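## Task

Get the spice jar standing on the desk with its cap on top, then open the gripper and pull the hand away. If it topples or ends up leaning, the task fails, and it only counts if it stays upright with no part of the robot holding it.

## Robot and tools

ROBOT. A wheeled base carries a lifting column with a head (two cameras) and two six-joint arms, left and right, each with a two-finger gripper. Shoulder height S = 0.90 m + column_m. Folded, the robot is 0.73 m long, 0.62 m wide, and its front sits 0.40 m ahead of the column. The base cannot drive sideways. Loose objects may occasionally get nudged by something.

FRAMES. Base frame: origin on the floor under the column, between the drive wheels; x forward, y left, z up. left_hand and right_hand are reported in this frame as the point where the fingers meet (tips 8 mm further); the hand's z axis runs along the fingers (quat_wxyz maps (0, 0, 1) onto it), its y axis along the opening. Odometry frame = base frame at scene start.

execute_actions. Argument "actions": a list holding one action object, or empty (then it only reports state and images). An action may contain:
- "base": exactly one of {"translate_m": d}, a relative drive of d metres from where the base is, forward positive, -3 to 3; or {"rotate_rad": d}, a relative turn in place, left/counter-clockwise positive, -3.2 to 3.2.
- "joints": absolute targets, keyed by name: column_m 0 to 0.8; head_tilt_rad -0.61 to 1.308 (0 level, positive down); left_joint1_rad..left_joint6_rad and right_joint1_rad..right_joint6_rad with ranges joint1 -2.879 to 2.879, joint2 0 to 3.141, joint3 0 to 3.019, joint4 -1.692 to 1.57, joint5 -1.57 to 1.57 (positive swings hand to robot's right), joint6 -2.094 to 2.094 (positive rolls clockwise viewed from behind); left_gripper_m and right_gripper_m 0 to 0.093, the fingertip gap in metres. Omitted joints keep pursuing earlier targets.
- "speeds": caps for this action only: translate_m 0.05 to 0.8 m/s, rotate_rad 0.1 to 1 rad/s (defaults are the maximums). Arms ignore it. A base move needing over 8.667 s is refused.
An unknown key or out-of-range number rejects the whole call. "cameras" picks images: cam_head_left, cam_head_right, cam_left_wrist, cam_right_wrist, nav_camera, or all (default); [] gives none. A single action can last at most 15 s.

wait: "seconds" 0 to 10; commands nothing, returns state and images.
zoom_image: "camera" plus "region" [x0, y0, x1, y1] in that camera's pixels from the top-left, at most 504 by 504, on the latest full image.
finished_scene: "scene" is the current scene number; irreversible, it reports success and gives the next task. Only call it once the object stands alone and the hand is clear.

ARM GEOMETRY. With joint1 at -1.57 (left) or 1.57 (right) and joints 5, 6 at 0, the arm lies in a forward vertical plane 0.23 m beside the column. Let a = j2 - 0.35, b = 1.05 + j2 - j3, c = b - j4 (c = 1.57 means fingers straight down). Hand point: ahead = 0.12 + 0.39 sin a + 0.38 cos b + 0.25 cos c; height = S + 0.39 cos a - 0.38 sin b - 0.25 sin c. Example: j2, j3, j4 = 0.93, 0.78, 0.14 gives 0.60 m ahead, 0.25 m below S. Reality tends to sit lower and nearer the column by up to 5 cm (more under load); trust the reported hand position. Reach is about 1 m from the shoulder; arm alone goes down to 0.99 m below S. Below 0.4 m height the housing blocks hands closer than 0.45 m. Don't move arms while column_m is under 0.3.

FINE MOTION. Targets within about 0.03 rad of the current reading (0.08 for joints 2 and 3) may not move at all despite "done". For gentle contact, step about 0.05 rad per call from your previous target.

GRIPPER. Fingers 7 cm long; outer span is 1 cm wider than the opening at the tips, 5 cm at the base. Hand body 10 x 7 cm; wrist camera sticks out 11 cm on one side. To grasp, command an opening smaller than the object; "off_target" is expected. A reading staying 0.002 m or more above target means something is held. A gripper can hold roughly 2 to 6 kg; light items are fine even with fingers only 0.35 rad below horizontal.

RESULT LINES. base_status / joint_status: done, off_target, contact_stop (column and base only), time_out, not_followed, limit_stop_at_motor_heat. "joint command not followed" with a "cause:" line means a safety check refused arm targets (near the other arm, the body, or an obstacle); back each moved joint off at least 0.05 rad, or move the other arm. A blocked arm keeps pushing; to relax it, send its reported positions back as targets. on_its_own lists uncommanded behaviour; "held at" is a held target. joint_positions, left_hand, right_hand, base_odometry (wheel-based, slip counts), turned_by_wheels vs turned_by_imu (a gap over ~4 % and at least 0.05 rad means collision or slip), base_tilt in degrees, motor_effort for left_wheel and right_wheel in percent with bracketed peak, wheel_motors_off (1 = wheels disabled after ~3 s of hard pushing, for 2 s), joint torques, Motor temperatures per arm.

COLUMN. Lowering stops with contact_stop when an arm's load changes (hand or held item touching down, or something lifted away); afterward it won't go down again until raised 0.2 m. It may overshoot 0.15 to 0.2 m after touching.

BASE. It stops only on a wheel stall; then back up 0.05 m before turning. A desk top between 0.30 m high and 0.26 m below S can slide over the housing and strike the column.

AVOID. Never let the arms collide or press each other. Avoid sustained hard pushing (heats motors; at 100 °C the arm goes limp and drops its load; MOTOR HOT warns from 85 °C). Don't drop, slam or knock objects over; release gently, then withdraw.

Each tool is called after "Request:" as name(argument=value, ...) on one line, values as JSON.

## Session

Request:
execute_actions(actions=[])

Scene clock: 0.00 s.
Joint torques (N m, as the arm reports them, + toward a larger angle): no reading
Motor temperatures (°C, as the motors report them): left_arm=[23 21 24 21 21 21] | right_arm=[23 25 24 21 21 21]
base_odometry: x=+0.000 y=+0.000 heading=+0.000 (m, m, rad; odometry frame)
turned_by_wheels: +0.000 (rad since the last result)
turned_by_imu: +0.000 (rad since the last result)
base_tilt: forward=-0.1 right=+0.1 (deg)
base_status: not commanded
joint_positions: column_m=+0.553 head_tilt_rad=+0.894 left_joint1_rad=-1.576 left_joint2_rad=+0.898 left_joint3_rad=+0.411 left_joint4_rad=-0.928 left_joint5_rad=+0.034 left_joint6_rad=+0.080 left_gripper_m=+0.095 right_joint1_rad=+1.534 right_joint2_rad=+0.856 right_joint3_rad=+0.404 right_joint4_rad=-0.894 right_joint5_rad=-0.021 right_joint6_rad=-0.027 right_gripper_m=+0.094
joint_status: not commanded
wheel_motors_off: 0
motor_effort: left_wheel=+3 right_wheel=+6 (%)
left_hand: x=+0.1487 y=+0.2175 z=+1.2465 quat_wxyz=(+0.430, -0.031, -0.902, +0.034) (m; base frame)
right_hand: x=+0.1589 y=-0.2301 z=+1.2427 quat_wxyz=(+0.399, -0.007, -0.917, -0.004) (m; base frame)
pictures: cam_head_left, cam_head_right, cam_left_wrist, cam_right_wrist, nav_camera
camera_calibration (this result's frames):
cam_head_left: T_world_to_cam=[[0.00631598, -0.99993, -0.0100017, 0.0563208], [-0.818467, 0.000577109, -0.574553, 0.928542], [0.574519, 0.0118149, -0.818406, 1.15003], [0, 0, 0, 1]] pos_world=[0.0989126, 0.0421935, 1.47525]
cam_head_right: T_world_to_cam=[[0.0250866, -0.999679, -0.00355357, -0.0517787], [-0.824645, -0.0186845, -0.565342, 0.918652], [0.565094, 0.0171129, -0.824849, 1.15696], [0, 0, 0, 1]] pos_world=[0.105067, -0.0543966, 1.47349]
cam_left_wrist: T_world_to_cam=[[-0.0232632, -0.99531, 0.0939025, 0.102507], [-0.057399, 0.0951027, 0.993811, -1.24688], [-0.99808, 0.0177293, -0.0593422, 0.341658], [0, 0, 0, 1]] pos_world=[0.271817, 0.21455, 1.24981]
cam_right_wrist: T_world_to_cam=[[0.00579548, -0.99998, 0.00247928, -0.240526], [-0.112284, 0.0018129, 0.993675, -1.21654], [-0.993659, -0.0060372, -0.112271, 0.416776], [0, 0, 0, 1]] pos_world=[0.27893, -0.2358, 1.25623]
Images, in order (width x height): cam_head_left 896x504, cam_head_right 896x504, cam_left_wrist 504x504, cam_right_wrist 504x504, nav_camera 896x504.

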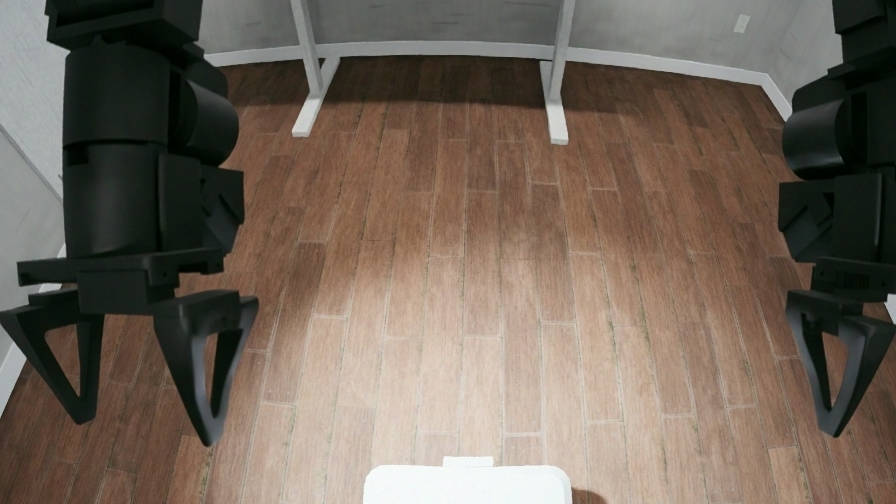

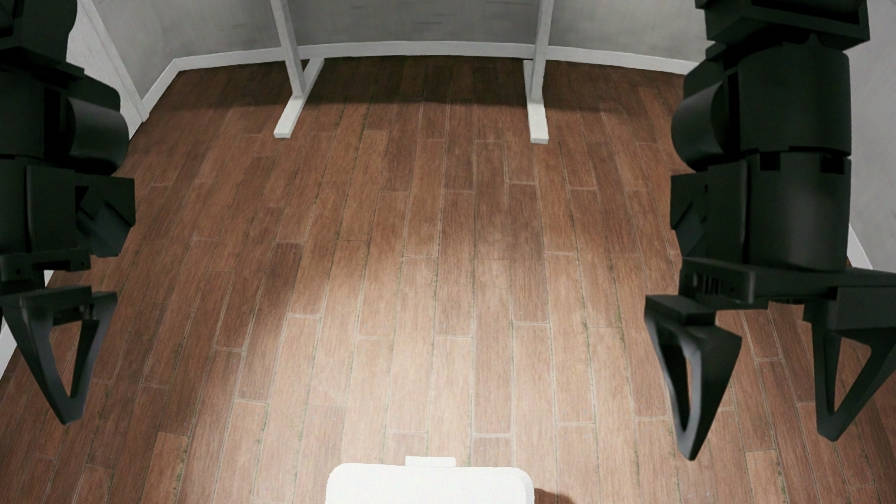

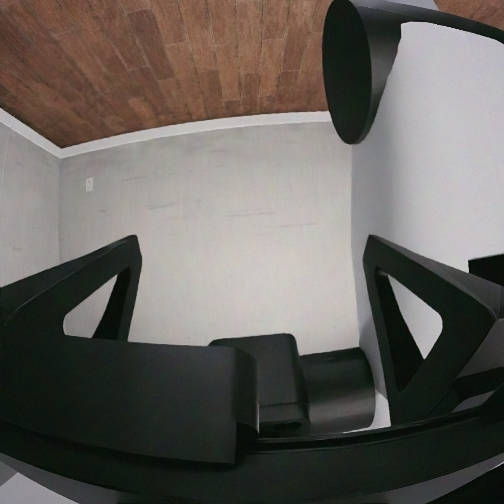

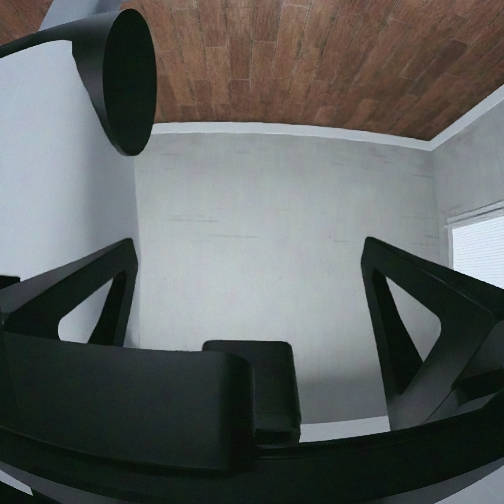

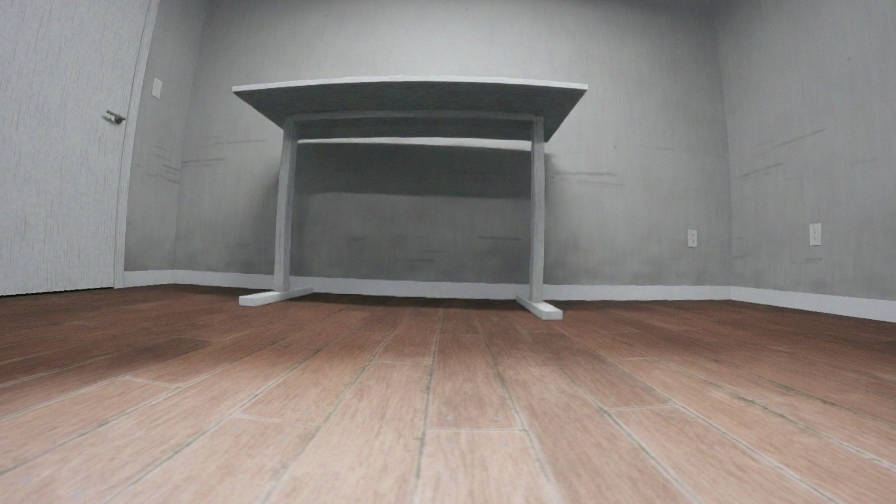

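Request:
execute_actions(actions=[{"base":{"translate_m":0.4},"joints":{"column_m":0.72,"head_tilt_rad":0.45}}], cameras=["cam_head_left","cam_head_right","nav_camera"])

Scene clock: 4.80 s.
Joint torques (N m, as the arm reports them, + toward a larger angle): left_arm=[ 0.9  -7.03 -1.06 -1.37  0.05  0.  ] | right_arm=[ 1.04 -7.22 -1.83 -0.82  0.08 -0.04]
Motor temperatures (°C, as the motors report them): left_arm=[23 21 24 21 21 21] | right_arm=[23 25 24 21 21 21]
base_odometry: x=+0.400 y=+0.000 heading=+0.000 (m, m, rad; odometry frame)
turned_by_wheels: +0.000 (rad since the last result)
turned_by_imu: +0.001 (rad since the last result)
base_tilt: forward=-0.2 right=+0.1 (deg)
base_status: done
joint_positions: column_m=+0.720 head_tilt_rad=+0.468 left_joint1_rad=-1.576 left_joint2_rad=+0.898 left_joint3_rad=+0.414 left_joint4_rad=-0.928 left_joint5_rad=+0.034 left_joint6_rad=+0.080 left_gripper_m=+0.095 right_joint1_rad=+1.534 right_joint2_rad=+0.856 right_joint3_rad=+0.406 right_joint4_rad=-0.894 right_joint5_rad=-0.021 right_joint6_rad=-0.027 right_gripper_m=+0.094
joint_status: all done
wheel_motors_off: 0
motor_effort: left_wheel=+1(58) right_wheel=+0(49) (%)
left_hand: x=+0.1501 y=+0.2175 z=+1.4133 quat_wxyz=(+0.429, -0.031, -0.902, +0.034) (m; base frame)
right_hand: x=+0.1602 y=-0.2301 z=+1.4095 quat_wxyz=(+0.398, -0.007, -0.917, -0.004) (m; base frame)
pictures: cam_head_left, cam_head_right, nav_camera
camera_calibration (this result's frames):
cam_head_left: T_world_to_cam=[[0.00988226, -0.99993, -0.00650121, 0.0518437], [-0.50819, 0.000577109, -0.861245, 1.49819], [0.861188, 0.0118149, -0.508149, 0.743287], [0, 0, 0, 1]] pos_world=[0.120741, 0.0421935, 1.66834]
cam_head_right: T_world_to_cam=[[0.0243154, -0.999679, 0.00712222, -0.0693579], [-0.517621, -0.0186845, -0.855406, 1.49267], [0.855264, 0.0171129, -0.517909, 0.756785], [0, 0, 0, 1]] pos_world=[0.127073, -0.0543966, 1.66928]
Images, in order (width x height): cam_head_left 896x504, cam_head_right 896x504, nav_camera 896x504.

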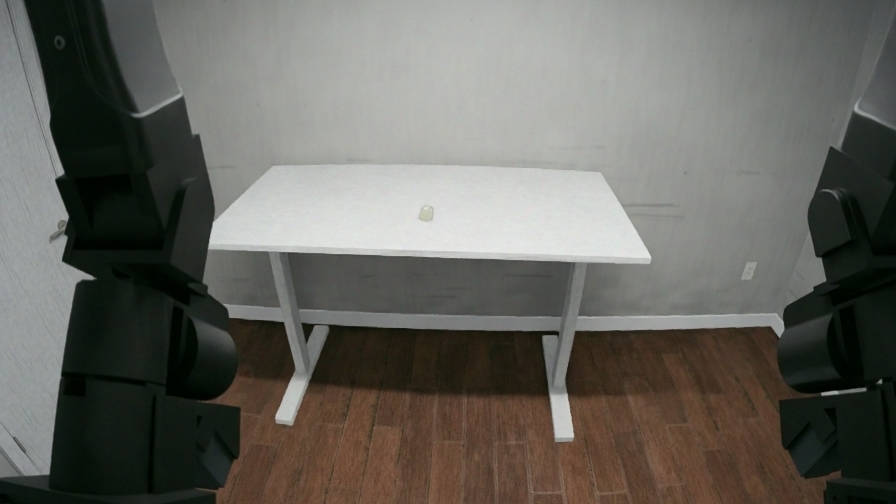

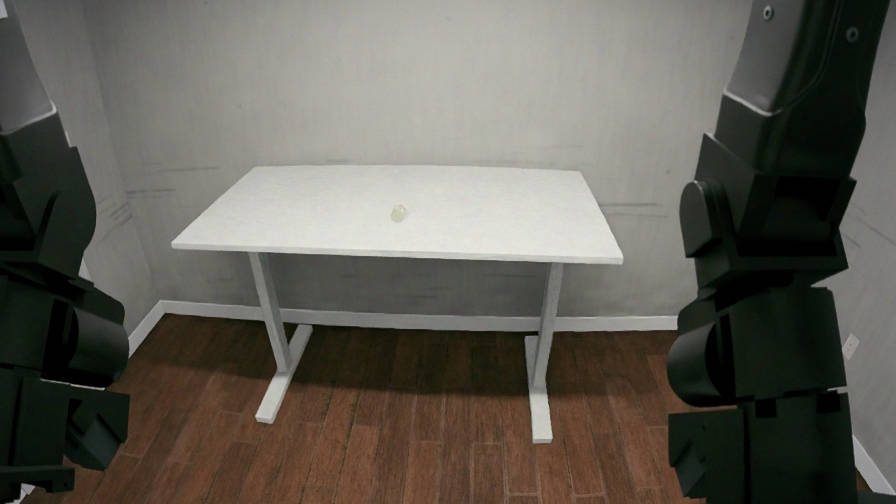

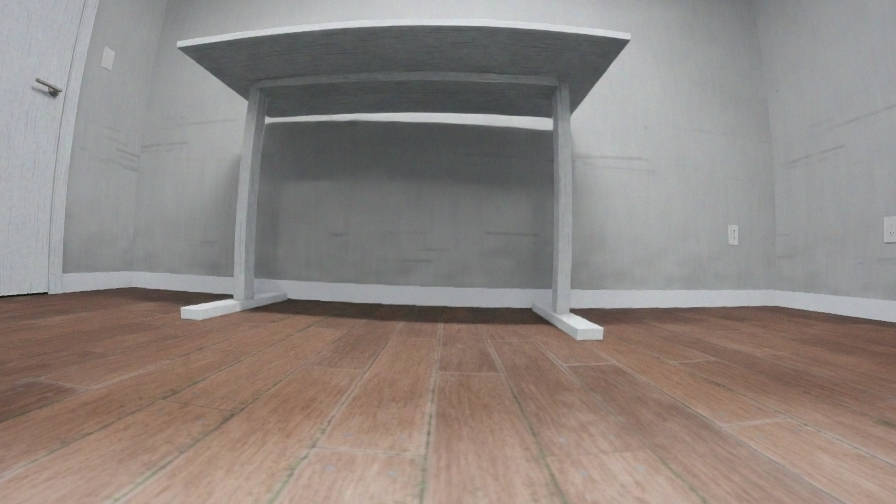

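Request:
zoom_image(camera="cam_head_left", region=[396, 190, 456, 235])

Request:
zoom_image(camera="cam_head_right", region=[368, 190, 428, 235])

Region (396, 190, 456, 235) of cam_head_left's 896x504 image, scaled by 8.400, with more detail than that image has; it fills the top 378 rows of this view, and the rest is white.

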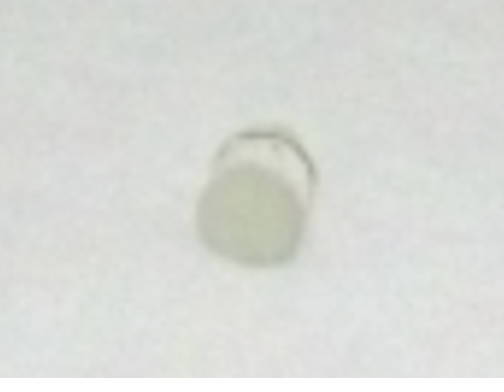

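Region (368, 190, 428, 235) of cam_head_right's 896x504 image, scaled by 8.400, with more detail than that image has; it fills the top 378 rows of this view, and the rest is white.

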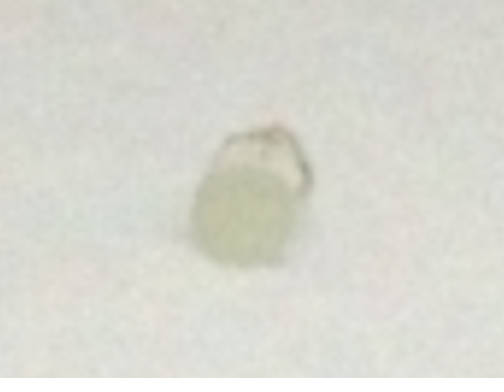

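Request:
execute_actions(actions=[{"base":{"rotate_rad":0.22},"joints":{"right_joint1_rad":1.57,"right_joint2_rad":1.85,"right_joint3_rad":1.7,"right_joint4_rad":-0.33,"right_joint5_rad":0,"right_joint6_rad":0.3,"column_m":0.8,"head_tilt_rad":0.8}}], cameras=[])

Request:
execute_actions(actions=[{"base":{"translate_m":0.93}}], cameras=["cam_head_left","cam_head_right","cam_right_wrist"])

Scene clock: 20.93 s.
Joint torques (N m, as the arm reports them, + toward a larger angle): left_arm=[ 0.89 -6.91 -1.06 -1.35  0.05  0.  ] | right_arm=[ -0.06 -18.     3.18   0.81   0.09   0.09]
Motor temperatures (°C, as the motors report them): left_arm=[23 22 24 21 21 21] | right_arm=[23 25 24 21 21 21]
base_odometry: x=+0.401 y=+0.000 heading=+0.218 (m, m, rad; odometry frame)
turned_by_wheels: +0.218 (rad since the last result)
turned_by_imu: +0.213 (rad since the last result)
base_tilt: forward=-0.2 right=+0.0 (deg)
base_status: done
joint_positions: column_m=+0.799 head_tilt_rad=+0.802 left_joint1_rad=-1.576 left_joint2_rad=+0.898 left_joint3_rad=+0.414 left_joint4_rad=-0.928 left_joint5_rad=+0.034 left_joint6_rad=+0.080 left_gripper_m=+0.095 right_joint1_rad=+1.570 right_joint2_rad=+1.847 right_joint3_rad=+1.697 right_joint4_rad=-0.333 right_joint5_rad=-0.002 right_joint6_rad=+0.292 right_gripper_m=+0.094
joint_status: all done
joint sent to its limit — the command would take column_m past its upper limit, so that joint was sent only as far as its limit.
wheel_motors_off: 0
motor_effort: left_wheel=-1(64) right_wheel=+0(64) (%)
left_hand: x=+0.1501 y=+0.2175 z=+1.4920 quat_wxyz=(+0.429, -0.031, -0.902, +0.034) (m; base frame)
right_hand: x=+0.6567 y=-0.2261 z=+1.1262 quat_wxyz=(-0.020, -0.146, -0.989, -0.003) (m; base frame)
pictures: none
No camera images: the call's "cameras" was empty. Leave "cameras" out to get every camera's image.

Scene clock: 24.20 s.
Joint torques (N m, as the arm reports them, + toward a larger angle): left_arm=[ 0.91 -6.96 -1.07 -1.37  0.05  0.  ] | right_arm=[  1.3  -17.99   3.25   0.76   0.11   0.1 ]
Motor temperatures (°C, as the motors report them): left_arm=[23 22 24 21 21 21] | right_arm=[23 26 24 21 21 21]
base_odometry: x=+1.309 y=+0.202 heading=+0.218 (m, m, rad; odometry frame)
turned_by_wheels: +0.000 (rad since the last result)
turned_by_imu: -0.001 (rad since the last result)
base_tilt: forward=-0.1 right=+0.1 (deg)
base_status: done
joint_positions: column_m=+0.799 head_tilt_rad=+0.803 left_joint1_rad=-1.576 left_joint2_rad=+0.898 left_joint3_rad=+0.414 left_joint4_rad=-0.928 left_joint5_rad=+0.034 left_joint6_rad=+0.080 left_gripper_m=+0.095 right_joint1_rad=+1.570 right_joint2_rad=+1.847 right_joint3_rad=+1.697 right_joint4_rad=-0.333 right_joint5_rad=-0.002 right_joint6_rad=+0.292 right_gripper_m=+0.094
joint_status: not commanded
wheel_motors_off: 0
motor_effort: left_wheel=+0(68) right_wheel=+2(52) (%)
left_hand: x=+0.1499 y=+0.2175 z=+1.4921 quat_wxyz=(+0.429, -0.031, -0.902, +0.034) (m; base frame)
right_hand: x=+0.6571 y=-0.2261 z=+1.1265 quat_wxyz=(-0.020, -0.146, -0.989, -0.003) (m; base frame)
pictures: cam_head_left, cam_head_right, cam_right_wrist
camera_calibration (this result's frames):
cam_head_left: T_world_to_cam=[[0.00720064, -0.99993, -0.00938486, 0.0576357], [-0.762737, 0.000577109, -0.646708, 1.19583], [0.646668, 0.0118149, -0.76268, 1.24825], [0, 0, 0, 1]] pos_world=[0.104487, 0.0421935, 1.72591]
cam_head_right: T_world_to_cam=[[0.025306, -0.999679, -0.00125402, -0.0550196], [-0.769729, -0.0186845, -0.638097, 1.18479], [0.637869, 0.0171129, -0.769955, 1.25823], [0, 0, 0, 1]] pos_world=[0.110776, -0.0543966, 1.72472]
cam_right_wrist: T_world_to_cam=[[-0.277606, -0.960672, 0.00662359, -0.0486978], [-0.793084, 0.233058, 0.562763, -0.060091], [-0.542175, 0.150973, -0.826592, 1.44229], [0, 0, 0, 1]] pos_world=[0.720796, -0.250525, 1.22632]
Images, in order (width x height): cam_head_left 896x504, cam_head_right 896x504, cam_right_wrist 504x504.

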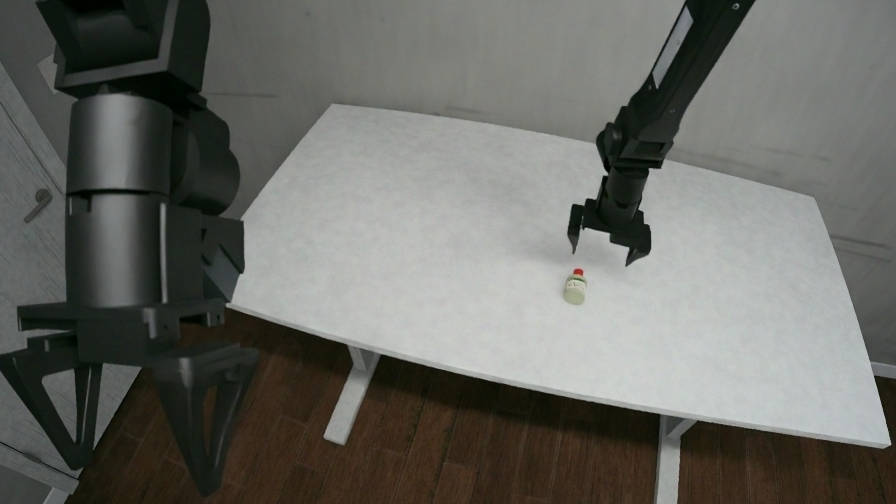

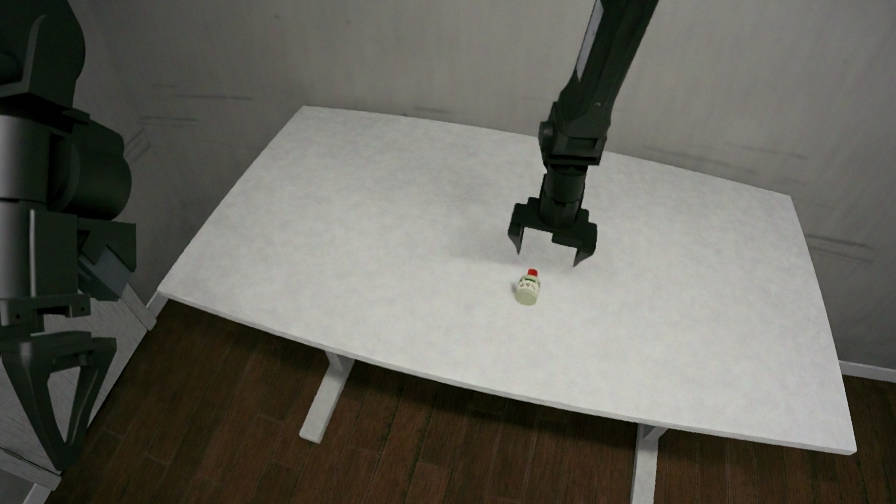

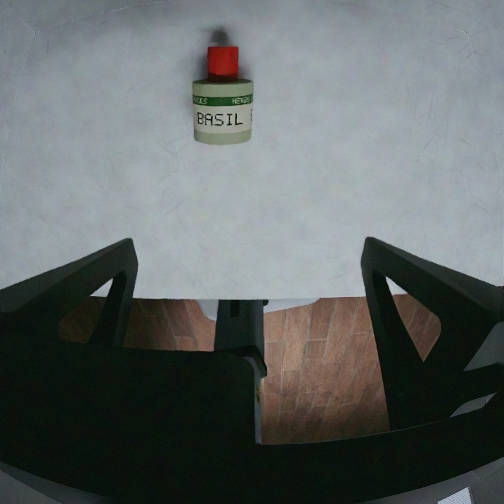

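Request:
execute_actions(actions=[{"base":{"translate_m":0.123},"joints":{"right_joint4_rad":-0.73,"right_joint5_rad":-0.06,"right_joint6_rad":0.335,"column_m":0.71,"head_tilt_rad":0.95}}], cameras=["cam_head_left","cam_right_wrist"])

Scene clock: 43.90 s.
Joint torques (N m, as the arm reports them, + toward a larger angle): left_arm=[ 0.87 -7.11 -1.07 -1.42  0.05  0.  ] | right_arm=[  1.28 -17.64   2.4   -0.46  -0.05   0.1 ]
Motor temperatures (°C, as the motors report them): left_arm=[23 22 24 21 21 21] | right_arm=[23 27 24 21 21 21]
base_odometry: x=+1.429 y=+0.228 heading=+0.218 (m, m, rad; odometry frame)
turned_by_wheels: +0.000 (rad since the last result)
turned_by_imu: +0.001 (rad since the last result)
base_tilt: forward=+0.0 right=+0.1 (deg)
base_status: done
joint_positions: column_m=+0.710 head_tilt_rad=+0.951 left_joint1_rad=-1.576 left_joint2_rad=+0.898 left_joint3_rad=+0.414 left_joint4_rad=-0.928 left_joint5_rad=+0.034 left_joint6_rad=+0.080 left_gripper_m=+0.095 right_joint1_rad=+1.570 right_joint2_rad=+1.847 right_joint3_rad=+1.698 right_joint4_rad=-0.720 right_joint5_rad=-0.057 right_joint6_rad=+0.326 right_gripper_m=+0.094
joint_status: all done
wheel_motors_off: 0
motor_effort: left_wheel=+0(23) right_wheel=-1(39) (%)
left_hand: x=+0.1501 y=+0.2175 z=+1.4034 quat_wxyz=(+0.429, -0.031, -0.902, +0.034) (m; base frame)
right_hand: x=+0.5643 y=-0.2165 z=+1.0526 quat_wxyz=(+0.174, -0.165, -0.971, +0.000) (m; base frame)
pictures: cam_head_left, cam_right_wrist
camera_calibration (this result's frames):
cam_head_left: T_world_to_cam=[[0.00573474, -0.99993, -0.0103459, 0.0585075], [-0.84993, 0.000577109, -0.526895, 0.939694], [0.526864, 0.0118149, -0.849868, 1.33455], [0, 0, 0, 1]] pos_world=[0.0952117, 0.0421935, 1.62992]
cam_right_wrist: T_world_to_cam=[[-0.30389, -0.949996, 0.0718166, -0.116211], [-0.510198, 0.225939, 0.829849, -0.536741], [-0.80458, 0.215543, -0.553347, 1.20388], [0, 0, 0, 1]] pos_world=[0.659453, -0.248616, 1.11992]
Images, in order (width x height): cam_head_left 896x504, cam_right_wrist 504x504.

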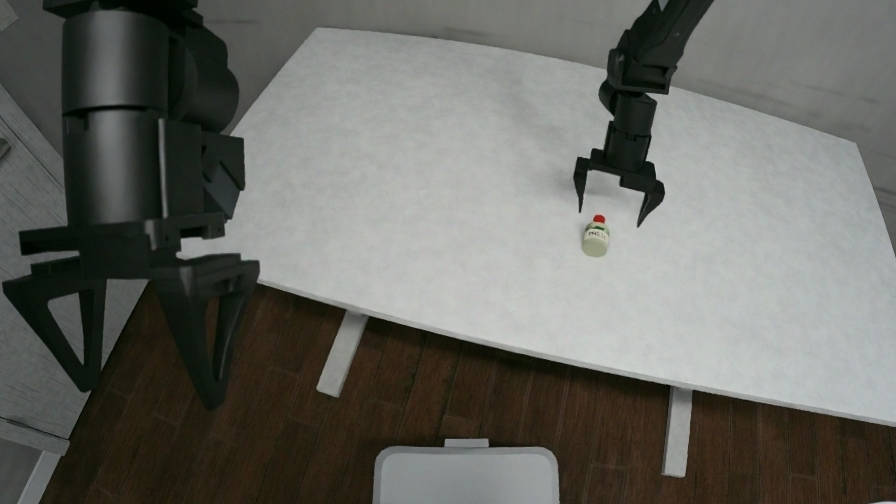

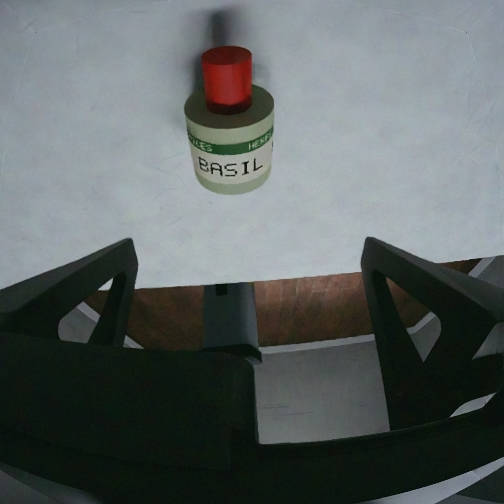

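Request:
execute_actions(actions=[{"joints":{"column_m":0.648,"right_gripper_m":0.082}}], cameras=["cam_head_left","cam_right_wrist"])

Scene clock: 48.50 s.
Joint torques (N m, as the arm reports them, + toward a larger angle): left_arm=[ 0.89 -6.97 -1.05 -1.37  0.05  0.  ] | right_arm=[  0.59 -17.44   2.31  -0.39  -0.03   0.08]
Motor temperatures (°C, as the motors report them): left_arm=[23 22 24 21 21 21] | right_arm=[23 27 24 21 21 21]
base_odometry: x=+1.429 y=+0.228 heading=+0.218 (m, m, rad; odometry frame)
turned_by_wheels: +0.000 (rad since the last result)
turned_by_imu: +0.002 (rad since the last result)
base_tilt: forward=-0.1 right=-0.1 (deg)
base_status: not commanded
joint_positions: column_m=+0.648 head_tilt_rad=+0.951 left_joint1_rad=-1.576 left_joint2_rad=+0.898 left_joint3_rad=+0.414 left_joint4_rad=-0.928 left_joint5_rad=+0.034 left_joint6_rad=+0.080 left_gripper_m=+0.095 right_joint1_rad=+1.570 right_joint2_rad=+1.847 right_joint3_rad=+1.698 right_joint4_rad=-0.720 right_joint5_rad=-0.057 right_joint6_rad=+0.326 right_gripper_m=+0.082
joint_status: all done
wheel_motors_off: 0
motor_effort: left_wheel=-1(0) right_wheel=+1(2) (%)
left_hand: x=+0.1501 y=+0.2175 z=+1.3414 quat_wxyz=(+0.429, -0.031, -0.902, +0.034) (m; base frame)
right_hand: x=+0.5643 y=-0.2165 z=+0.9906 quat_wxyz=(+0.174, -0.165, -0.971, +0.000) (m; base frame)
pictures: cam_head_left, cam_right_wrist
camera_calibration (this result's frames):
cam_head_left: T_world_to_cam=[[0.00573474, -0.99993, -0.0103459, 0.057866], [-0.84993, 0.000577109, -0.526895, 0.90702], [0.526864, 0.0118149, -0.849868, 1.28185], [0, 0, 0, 1]] pos_world=[0.0952118, 0.0421935, 1.5679]
cam_right_wrist: T_world_to_cam=[[-0.30389, -0.949996, 0.0718166, -0.111757], [-0.510198, 0.225939, 0.829849, -0.485279], [-0.80458, 0.215543, -0.553347, 1.16956], [0, 0, 0, 1]] pos_world=[0.659453, -0.248616, 1.05791]
Images, in order (width x height): cam_head_left 896x504, cam_right_wrist 504x504.

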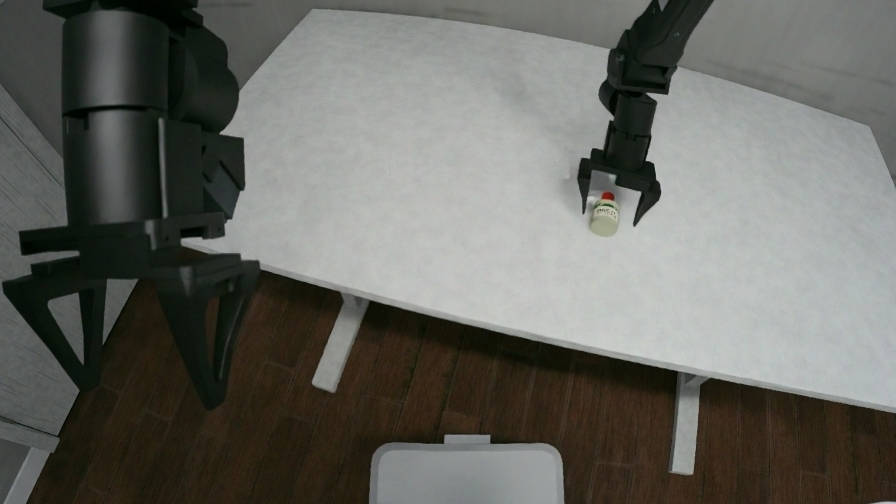

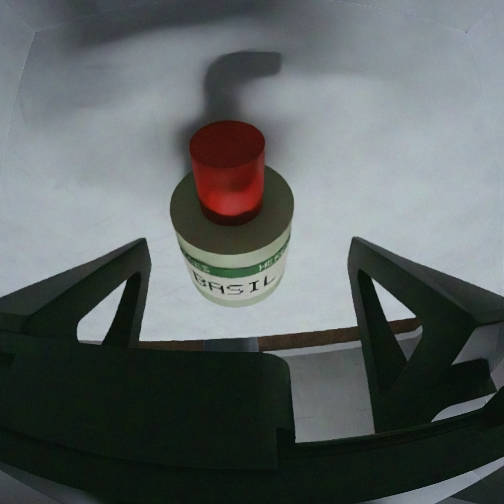

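Request:
execute_actions(actions=[{"joints":{"column_m":0.641,"right_gripper_m":0.032}}], cameras=["cam_head_left","cam_right_wrist"])

Scene clock: 50.73 s.
Joint torques (N m, as the arm reports them, + toward a larger angle): left_arm=[ 0.93 -6.98 -1.09 -1.37  0.05  0.  ] | right_arm=[  0.34 -17.01   2.43  -0.43   0.07   0.07]
Motor temperatures (°C, as the motors report them): left_arm=[23 22 24 21 21 21] | right_arm=[23 27 24 21 21 21]
base_odometry: x=+1.429 y=+0.228 heading=+0.218 (m, m, rad; odometry frame)
turned_by_wheels: +0.000 (rad since the last result)
turned_by_imu: +0.001 (rad since the last result)
base_tilt: forward=-0.3 right=+0.2 (deg)
base_status: not commanded
joint_positions: column_m=+0.641 head_tilt_rad=+0.951 left_joint1_rad=-1.576 left_joint2_rad=+0.898 left_joint3_rad=+0.414 left_joint4_rad=-0.928 left_joint5_rad=+0.034 left_joint6_rad=+0.080 left_gripper_m=+0.095 right_joint1_rad=+1.570 right_joint2_rad=+1.845 right_joint3_rad=+1.698 right_joint4_rad=-0.726 right_joint5_rad=-0.059 right_joint6_rad=+0.326 right_gripper_m=+0.040
joint_status: right_gripper_m off_target (ended at +0.040, target +0.032); the others done
wheel_motors_off: 0
motor_effort: left_wheel=+0(0) right_wheel=-1(2) (%)
left_hand: x=+0.1501 y=+0.2175 z=+1.3344 quat_wxyz=(+0.429, -0.031, -0.902, +0.034) (m; base frame)
right_hand: x=+0.5638 y=-0.2162 z=+0.9848 quat_wxyz=(+0.176, -0.165, -0.970, +0.000) (m; base frame)
pictures: cam_head_left, cam_right_wrist
camera_calibration (this result's frames):
cam_head_left: T_world_to_cam=[[0.00573451, -0.99993, -0.010346, 0.0577937], [-0.849942, 0.000577109, -0.526876, 0.903296], [0.526845, 0.0118149, -0.849879, 1.27591], [0, 0, 0, 1]] pos_world=[0.0952103, 0.0421935, 1.56089]
cam_right_wrist: T_world_to_cam=[[-0.304425, -0.949822, 0.0718572, -0.110929], [-0.506495, 0.225301, 0.832288, -0.485352], [-0.806714, 0.216974, -0.549667, 1.16379], [0, 0, 0, 1]] pos_world=[0.659245, -0.248524, 1.05162]
Images, in order (width x height): cam_head_left 896x504, cam_right_wrist 504x504.

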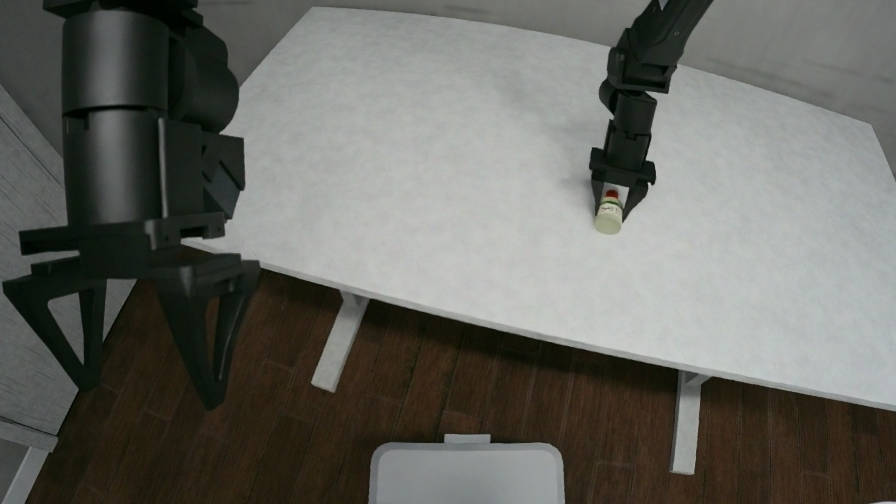

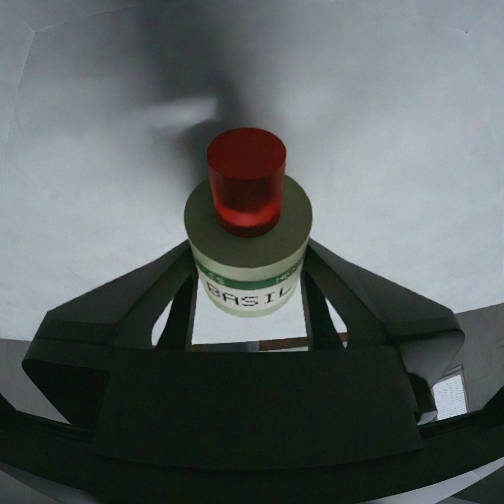

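Request:
execute_actions(actions=[{"joints":{"column_m":0.695}}], cameras=[])

Request:
execute_actions(actions=[{"base":{"translate_m":-0.15},"joints":{"right_joint4_rad":0.865,"right_joint5_rad":0.0,"right_joint6_rad":-0.02,"head_tilt_rad":0.65}}], cameras=["cam_right_wrist"])

Scene clock: 55.50 s.
Joint torques (N m, as the arm reports them, + toward a larger angle): left_arm=[ 0.94 -6.98 -1.06 -1.36  0.04  0.  ] | right_arm=[  0.65 -17.61   2.27  -0.04   0.     0.  ]
Motor temperatures (°C, as the motors report them): left_arm=[23 22 24 21 21 21] | right_arm=[23 27 24 21 21 21]
base_odometry: x=+1.429 y=+0.228 heading=+0.218 (m, m, rad; odometry frame)
turned_by_wheels: +0.000 (rad since the last result)
turned_by_imu: +0.002 (rad since the last result)
base_tilt: forward=-0.1 right=+0.0 (deg)
base_status: not commanded
joint_positions: column_m=+0.695 head_tilt_rad=+0.951 left_joint1_rad=-1.576 left_joint2_rad=+0.898 left_joint3_rad=+0.414 left_joint4_rad=-0.928 left_joint5_rad=+0.034 left_joint6_rad=+0.080 left_gripper_m=+0.095 right_joint1_rad=+1.570 right_joint2_rad=+1.846 right_joint3_rad=+1.698 right_joint4_rad=-0.726 right_joint5_rad=-0.059 right_joint6_rad=+0.326 right_gripper_m=+0.040
joint_status: all done
wheel_motors_off: 0
motor_effort: left_wheel=+1(0) right_wheel=+1(2) (%)
left_hand: x=+0.1501 y=+0.2175 z=+1.3883 quat_wxyz=(+0.429, -0.031, -0.902, +0.034) (m; base frame)
right_hand: x=+0.5636 y=-0.2162 z=+1.0385 quat_wxyz=(+0.176, -0.165, -0.970, +0.000) (m; base frame)
pictures: none
No camera images: the call's "cameras" was empty. Leave "cameras" out to get every camera's image.

Scene clock: 57.23 s.
Joint torques (N m, as the arm reports them, + toward a larger angle): left_arm=[ 0.95 -6.83 -0.78 -1.35  0.04  0.  ] | right_arm=[  0.39 -19.71   5.24   3.07   0.16  -0.22]
Motor temperatures (°C, as the motors report them): left_arm=[23 22 24 21 21 21] | right_arm=[23 27 24 21 21 21]
base_odometry: x=+1.282 y=+0.196 heading=+0.218 (m, m, rad; odometry frame)
turned_by_wheels: +0.000 (rad since the last result)
turned_by_imu: +0.001 (rad since the last result)
base_tilt: forward=+0.0 right=-0.1 (deg)
base_status: done
joint_positions: column_m=+0.695 head_tilt_rad=+0.667 left_joint1_rad=-1.576 left_joint2_rad=+0.898 left_joint3_rad=+0.409 left_joint4_rad=-0.928 left_joint5_rad=+0.034 left_joint6_rad=+0.080 left_gripper_m=+0.095 right_joint1_rad=+1.570 right_joint2_rad=+1.847 right_joint3_rad=+1.696 right_joint4_rad=+0.846 right_joint5_rad=-0.003 right_joint6_rad=-0.012 right_gripper_m=+0.040
joint_status: all done
wheel_motors_off: 0
motor_effort: left_wheel=+0(27) right_wheel=-1(31) (%)
left_hand: x=+0.1476 y=+0.2175 z=+1.3891 quat_wxyz=(+0.431, -0.031, -0.901, +0.034) (m; base frame)
right_hand: x=+0.8773 y=-0.2259 z=+1.1828 quat_wxyz=(-0.572, +0.006, -0.820, +0.003) (m; base frame)
pictures: cam_right_wrist
camera_calibration (this result's frames):
cam_right_wrist: T_world_to_cam=[[-0.00735396, -0.999581, 0.0280025, -0.258894], [-0.835693, -0.00923492, -0.549119, 1.38061], [0.549147, -0.0274397, -0.835275, 0.620774], [0, 0, 0, 1]] pos_world=[0.810968, -0.229002, 1.28389]
Images, in order (width x height): cam_right_wrist 504x504.

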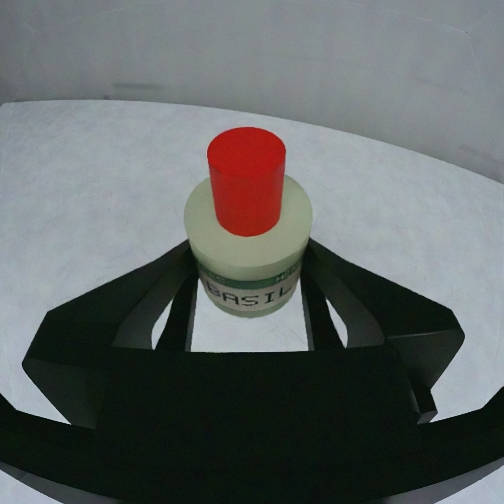

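Request:
execute_actions(actions=[{"joints":{"column_m":0.526}}], cameras=["cam_right_wrist","cam_head_left"])

Scene clock: 61.97 s.
Joint torques (N m, as the arm reports them, + toward a larger angle): left_arm=[ 0.91 -6.93 -0.78 -1.38  0.04  0.  ] | right_arm=[  0.37 -18.3    5.02   3.17   0.14  -0.1 ]
Motor temperatures (°C, as the motors report them): left_arm=[23 22 24 21 21 21] | right_arm=[23 27 24 21 21 21]
base_odometry: x=+1.282 y=+0.196 heading=+0.218 (m, m, rad; odometry frame)
turned_by_wheels: +0.000 (rad since the last result)
turned_by_imu: +0.002 (rad since the last result)
base_tilt: forward=-0.3 right=+0.3 (deg)
base_status: not commanded
joint_positions: column_m=+0.526 head_tilt_rad=+0.667 left_joint1_rad=-1.576 left_joint2_rad=+0.898 left_joint3_rad=+0.409 left_joint4_rad=-0.928 left_joint5_rad=+0.034 left_joint6_rad=+0.080 left_gripper_m=+0.095 right_joint1_rad=+1.570 right_joint2_rad=+1.847 right_joint3_rad=+1.696 right_joint4_rad=+0.846 right_joint5_rad=-0.003 right_joint6_rad=-0.012 right_gripper_m=+0.040
joint_status: all done
wheel_motors_off: 0
motor_effort: left_wheel=+1(1) right_wheel=+0(2) (%)
left_hand: x=+0.1476 y=+0.2175 z=+1.2202 quat_wxyz=(+0.431, -0.031, -0.901, +0.034) (m; base frame)
right_hand: x=+0.8773 y=-0.2259 z=+1.0139 quat_wxyz=(-0.572, +0.006, -0.820, +0.003) (m; base frame)
pictures: cam_head_left, cam_right_wrist
camera_calibration (this result's frames):
cam_head_left: T_world_to_cam=[[0.00840469, -0.99993, -0.00832382, 0.0534127], [-0.66818, 0.000577109, -0.744, 1.16191], [0.743952, 0.0118149, -0.668128, 0.892506], [0, 0, 0, 1]] pos_world=[0.111933, 0.0421935, 1.46121]
cam_right_wrist: T_world_to_cam=[[-0.00735396, -0.999581, 0.0280025, -0.254164], [-0.835693, -0.00923492, -0.549119, 1.28786], [0.549147, -0.0274397, -0.835275, 0.479692], [0, 0, 0, 1]] pos_world=[0.810968, -0.229002, 1.11498]
Images, in order (width x height): cam_head_left 896x504, cam_right_wrist 504x504.

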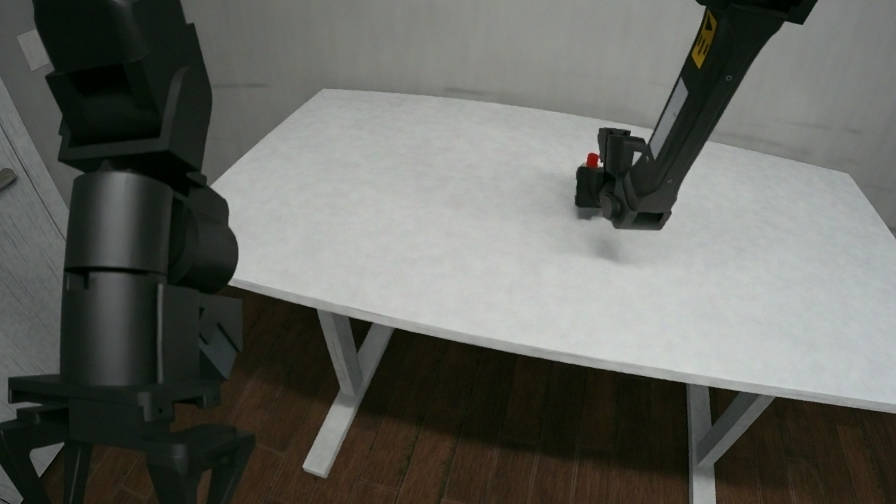

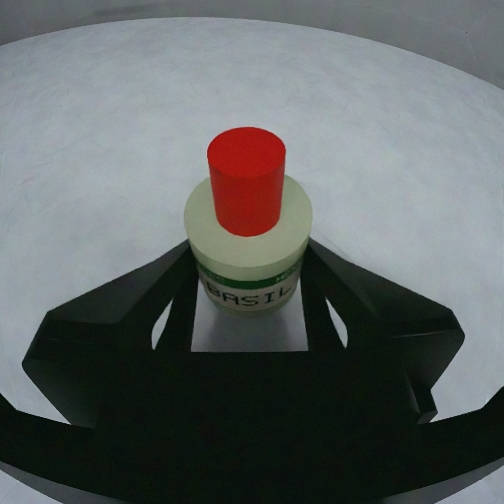

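Request:
execute_actions(actions=[{"joints":{"column_m":0.516}}], cameras=["cam_right_wrist"])

Scene clock: 64.63 s.
Joint torques (N m, as the arm reports them, + toward a larger angle): left_arm=[ 0.91 -6.88 -0.8  -1.38  0.04  0.  ] | right_arm=[  1.18 -19.48   5.2    3.26   0.12  -0.14]
Motor temperatures (°C, as the motors report them): left_arm=[23 22 24 21 21 21] | right_arm=[23 28 25 21 21 21]
base_odometry: x=+1.282 y=+0.196 heading=+0.218 (m, m, rad; odometry frame)
turned_by_wheels: +0.000 (rad since the last result)
turned_by_imu: +0.001 (rad since the last result)
base_tilt: forward=-0.1 right=+0.1 (deg)
base_status: not commanded
joint_positions: column_m=+0.516 head_tilt_rad=+0.667 left_joint1_rad=-1.576 left_joint2_rad=+0.898 left_joint3_rad=+0.409 left_joint4_rad=-0.928 left_joint5_rad=+0.034 left_joint6_rad=+0.080 left_gripper_m=+0.095 right_joint1_rad=+1.570 right_joint2_rad=+1.847 right_joint3_rad=+1.696 right_joint4_rad=+0.846 right_joint5_rad=-0.003 right_joint6_rad=-0.012 right_gripper_m=+0.040
joint_status: all done
wheel_motors_off: 0
motor_effort: left_wheel=+1(1) right_wheel=+0(2) (%)
left_hand: x=+0.1476 y=+0.2175 z=+1.2102 quat_wxyz=(+0.431, -0.031, -0.901, +0.034) (m; base frame)
right_hand: x=+0.8773 y=-0.2259 z=+1.0039 quat_wxyz=(-0.572, +0.006, -0.820, +0.003) (m; base frame)
pictures: cam_right_wrist
camera_calibration (this result's frames):
cam_right_wrist: T_world_to_cam=[[-0.00735396, -0.999581, 0.0280025, -0.253884], [-0.835693, -0.00923492, -0.549119, 1.28237], [0.549147, -0.0274397, -0.835275, 0.471336], [0, 0, 0, 1]] pos_world=[0.810968, -0.229002, 1.10498]
Images, in order (width x height): cam_right_wrist 504x504.

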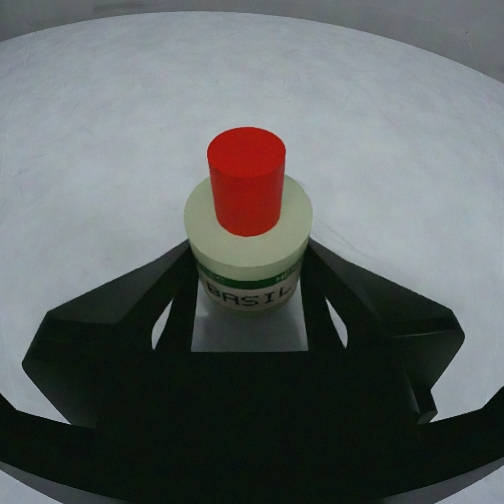

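Request:
execute_actions(actions=[{"joints":{"column_m":0.508}}], cameras=["cam_right_wrist"])

Scene clock: 66.57 s.
Joint torques (N m, as the arm reports them, + toward a larger angle): left_arm=[ 0.93 -6.95 -0.85 -1.41  0.04  0.  ] | right_arm=[  0.51 -19.4    5.15   3.11   0.12  -0.13]
Motor temperatures (°C, as the motors report them): left_arm=[23 22 24 21 21 21] | right_arm=[23 28 25 21 21 21]
base_odometry: x=+1.282 y=+0.196 heading=+0.218 (m, m, rad; odometry frame)
turned_by_wheels: +0.000 (rad since the last result)
turned_by_imu: +0.001 (rad since the last result)
base_tilt: forward=-0.3 right=+0.1 (deg)
base_status: not commanded
joint_positions: column_m=+0.508 head_tilt_rad=+0.667 left_joint1_rad=-1.576 left_joint2_rad=+0.898 left_joint3_rad=+0.409 left_joint4_rad=-0.928 left_joint5_rad=+0.034 left_joint6_rad=+0.080 left_gripper_m=+0.095 right_joint1_rad=+1.570 right_joint2_rad=+1.847 right_joint3_rad=+1.696 right_joint4_rad=+0.846 right_joint5_rad=-0.003 right_joint6_rad=-0.012 right_gripper_m=+0.040
joint_status: all done
wheel_motors_off: 0
motor_effort: left_wheel=+1(1) right_wheel=+1(2) (%)
left_hand: x=+0.1476 y=+0.2175 z=+1.2022 quat_wxyz=(+0.431, -0.031, -0.901, +0.034) (m; base frame)
right_hand: x=+0.8773 y=-0.2259 z=+0.9960 quat_wxyz=(-0.572, +0.006, -0.820, +0.003) (m; base frame)
pictures: cam_right_wrist
camera_calibration (this result's frames):
cam_right_wrist: T_world_to_cam=[[-0.00735396, -0.999581, 0.0280025, -0.25366], [-0.835693, -0.00923492, -0.549119, 1.27799], [0.549147, -0.0274397, -0.835275, 0.464666], [0, 0, 0, 1]] pos_world=[0.810968, -0.229002, 1.09699]
Images, in order (width x height): cam_right_wrist 504x504.

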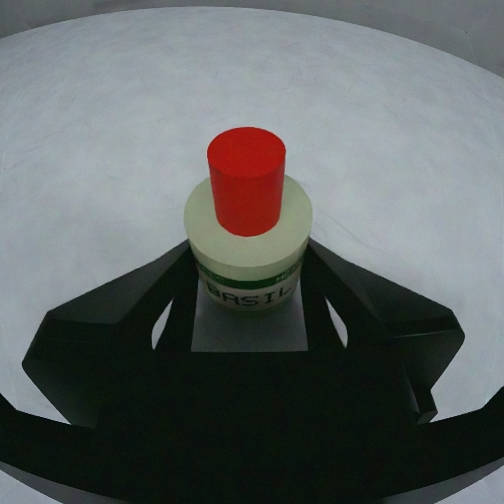

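Request:
execute_actions(actions=[{"joints":{"column_m":0.502}}], cameras=["cam_right_wrist"])

Scene clock: 69.37 s.
Joint torques (N m, as the arm reports them, + toward a larger angle): left_arm=[ 0.89 -6.88 -0.79 -1.35  0.04  0.  ] | right_arm=[  1.23 -18.47   4.98   2.65   0.08  -0.13]
Motor temperatures (°C, as the motors report them): left_arm=[23 22 24 21 21 21] | right_arm=[23 28 25 21 21 21]
base_odometry: x=+1.282 y=+0.196 heading=+0.218 (m, m, rad; odometry frame)
turned_by_wheels: +0.000 (rad since the last result)
turned_by_imu: +0.001 (rad since the last result)
base_tilt: forward=-0.2 right=+0.1 (deg)
base_status: not commanded
joint_positions: column_m=+0.502 head_tilt_rad=+0.667 left_joint1_rad=-1.576 left_joint2_rad=+0.898 left_joint3_rad=+0.409 left_joint4_rad=-0.928 left_joint5_rad=+0.034 left_joint6_rad=+0.080 left_gripper_m=+0.095 right_joint1_rad=+1.570 right_joint2_rad=+1.847 right_joint3_rad=+1.696 right_joint4_rad=+0.857 right_joint5_rad=-0.003 right_joint6_rad=-0.012 right_gripper_m=+0.040
joint_status: all done
wheel_motors_off: 0
motor_effort: left_wheel=+0(0) right_wheel=-1(2) (%)
left_hand: x=+0.1476 y=+0.2175 z=+1.1962 quat_wxyz=(+0.431, -0.031, -0.901, +0.034) (m; base frame)
right_hand: x=+0.8783 y=-0.2259 z=+0.9926 quat_wxyz=(-0.577, +0.006, -0.817, +0.003) (m; base frame)
pictures: cam_right_wrist
camera_calibration (this result's frames):
cam_right_wrist: T_world_to_cam=[[-0.00766232, -0.999581, 0.0279233, -0.253208], [-0.829354, -0.00924837, -0.558647, 1.28084], [0.558671, -0.0274388, -0.828936, 0.446698], [0, 0, 0, 1]] pos_world=[0.810776, -0.229, 1.09289]
Images, in order (width x height): cam_right_wrist 504x504.

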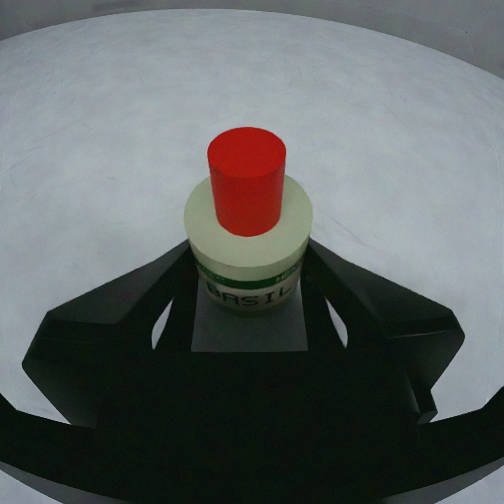

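The jar is touching the desk. Releasing it.

Request:
execute_actions(actions=[{"joints":{"right_gripper_m":0.09}}], cameras=["cam_right_wrist"])

Scene clock: 71.30 s.
Joint torques (N m, as the arm reports them, + toward a larger angle): left_arm=[ 0.92 -6.8  -0.78 -1.39  0.05  0.  ] | right_arm=[  0.97 -19.33   4.92   2.67   0.12  -0.16]
Motor temperatures (°C, as the motors report them): left_arm=[23 22 24 21 21 21] | right_arm=[23 28 25 21 21 21]
base_odometry: x=+1.282 y=+0.196 heading=+0.218 (m, m, rad; odometry frame)
turned_by_wheels: +0.000 (rad since the last result)
turned_by_imu: +0.001 (rad since the last result)
base_tilt: forward=-0.1 right=+0.0 (deg)
base_status: not commanded
joint_positions: column_m=+0.502 head_tilt_rad=+0.667 left_joint1_rad=-1.576 left_joint2_rad=+0.898 left_joint3_rad=+0.409 left_joint4_rad=-0.928 left_joint5_rad=+0.034 left_joint6_rad=+0.080 left_gripper_m=+0.095 right_joint1_rad=+1.570 right_joint2_rad=+1.847 right_joint3_rad=+1.696 right_joint4_rad=+0.857 right_joint5_rad=-0.003 right_joint6_rad=-0.012 right_gripper_m=+0.090
joint_status: all done
wheel_motors_off: 0
motor_effort: left_wheel=+1(1) right_wheel=+0(1) (%)
left_hand: x=+0.1476 y=+0.2175 z=+1.1962 quat_wxyz=(+0.431, -0.031, -0.901, +0.034) (m; base frame)
right_hand: x=+0.8783 y=-0.2259 z=+0.9926 quat_wxyz=(-0.577, +0.006, -0.817, +0.003) (m; base frame)
pictures: cam_right_wrist
camera_calibration (this result's frames):
cam_right_wrist: T_world_to_cam=[[-0.00766232, -0.999581, 0.0279233, -0.253208], [-0.829354, -0.00924837, -0.558647, 1.28084], [0.558671, -0.0274388, -0.828936, 0.446698], [0, 0, 0, 1]] pos_world=[0.810776, -0.229, 1.09289]
Images, in order (width x height): cam_right_wrist 504x504.

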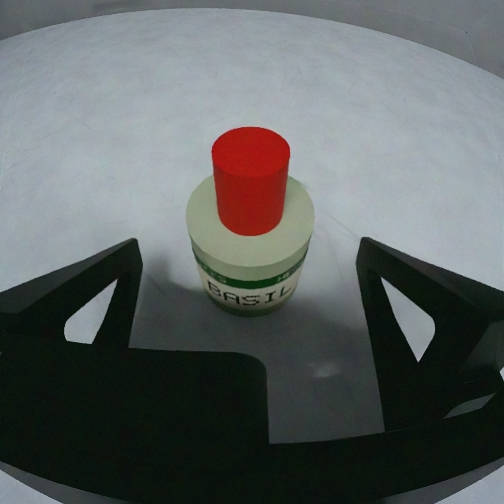

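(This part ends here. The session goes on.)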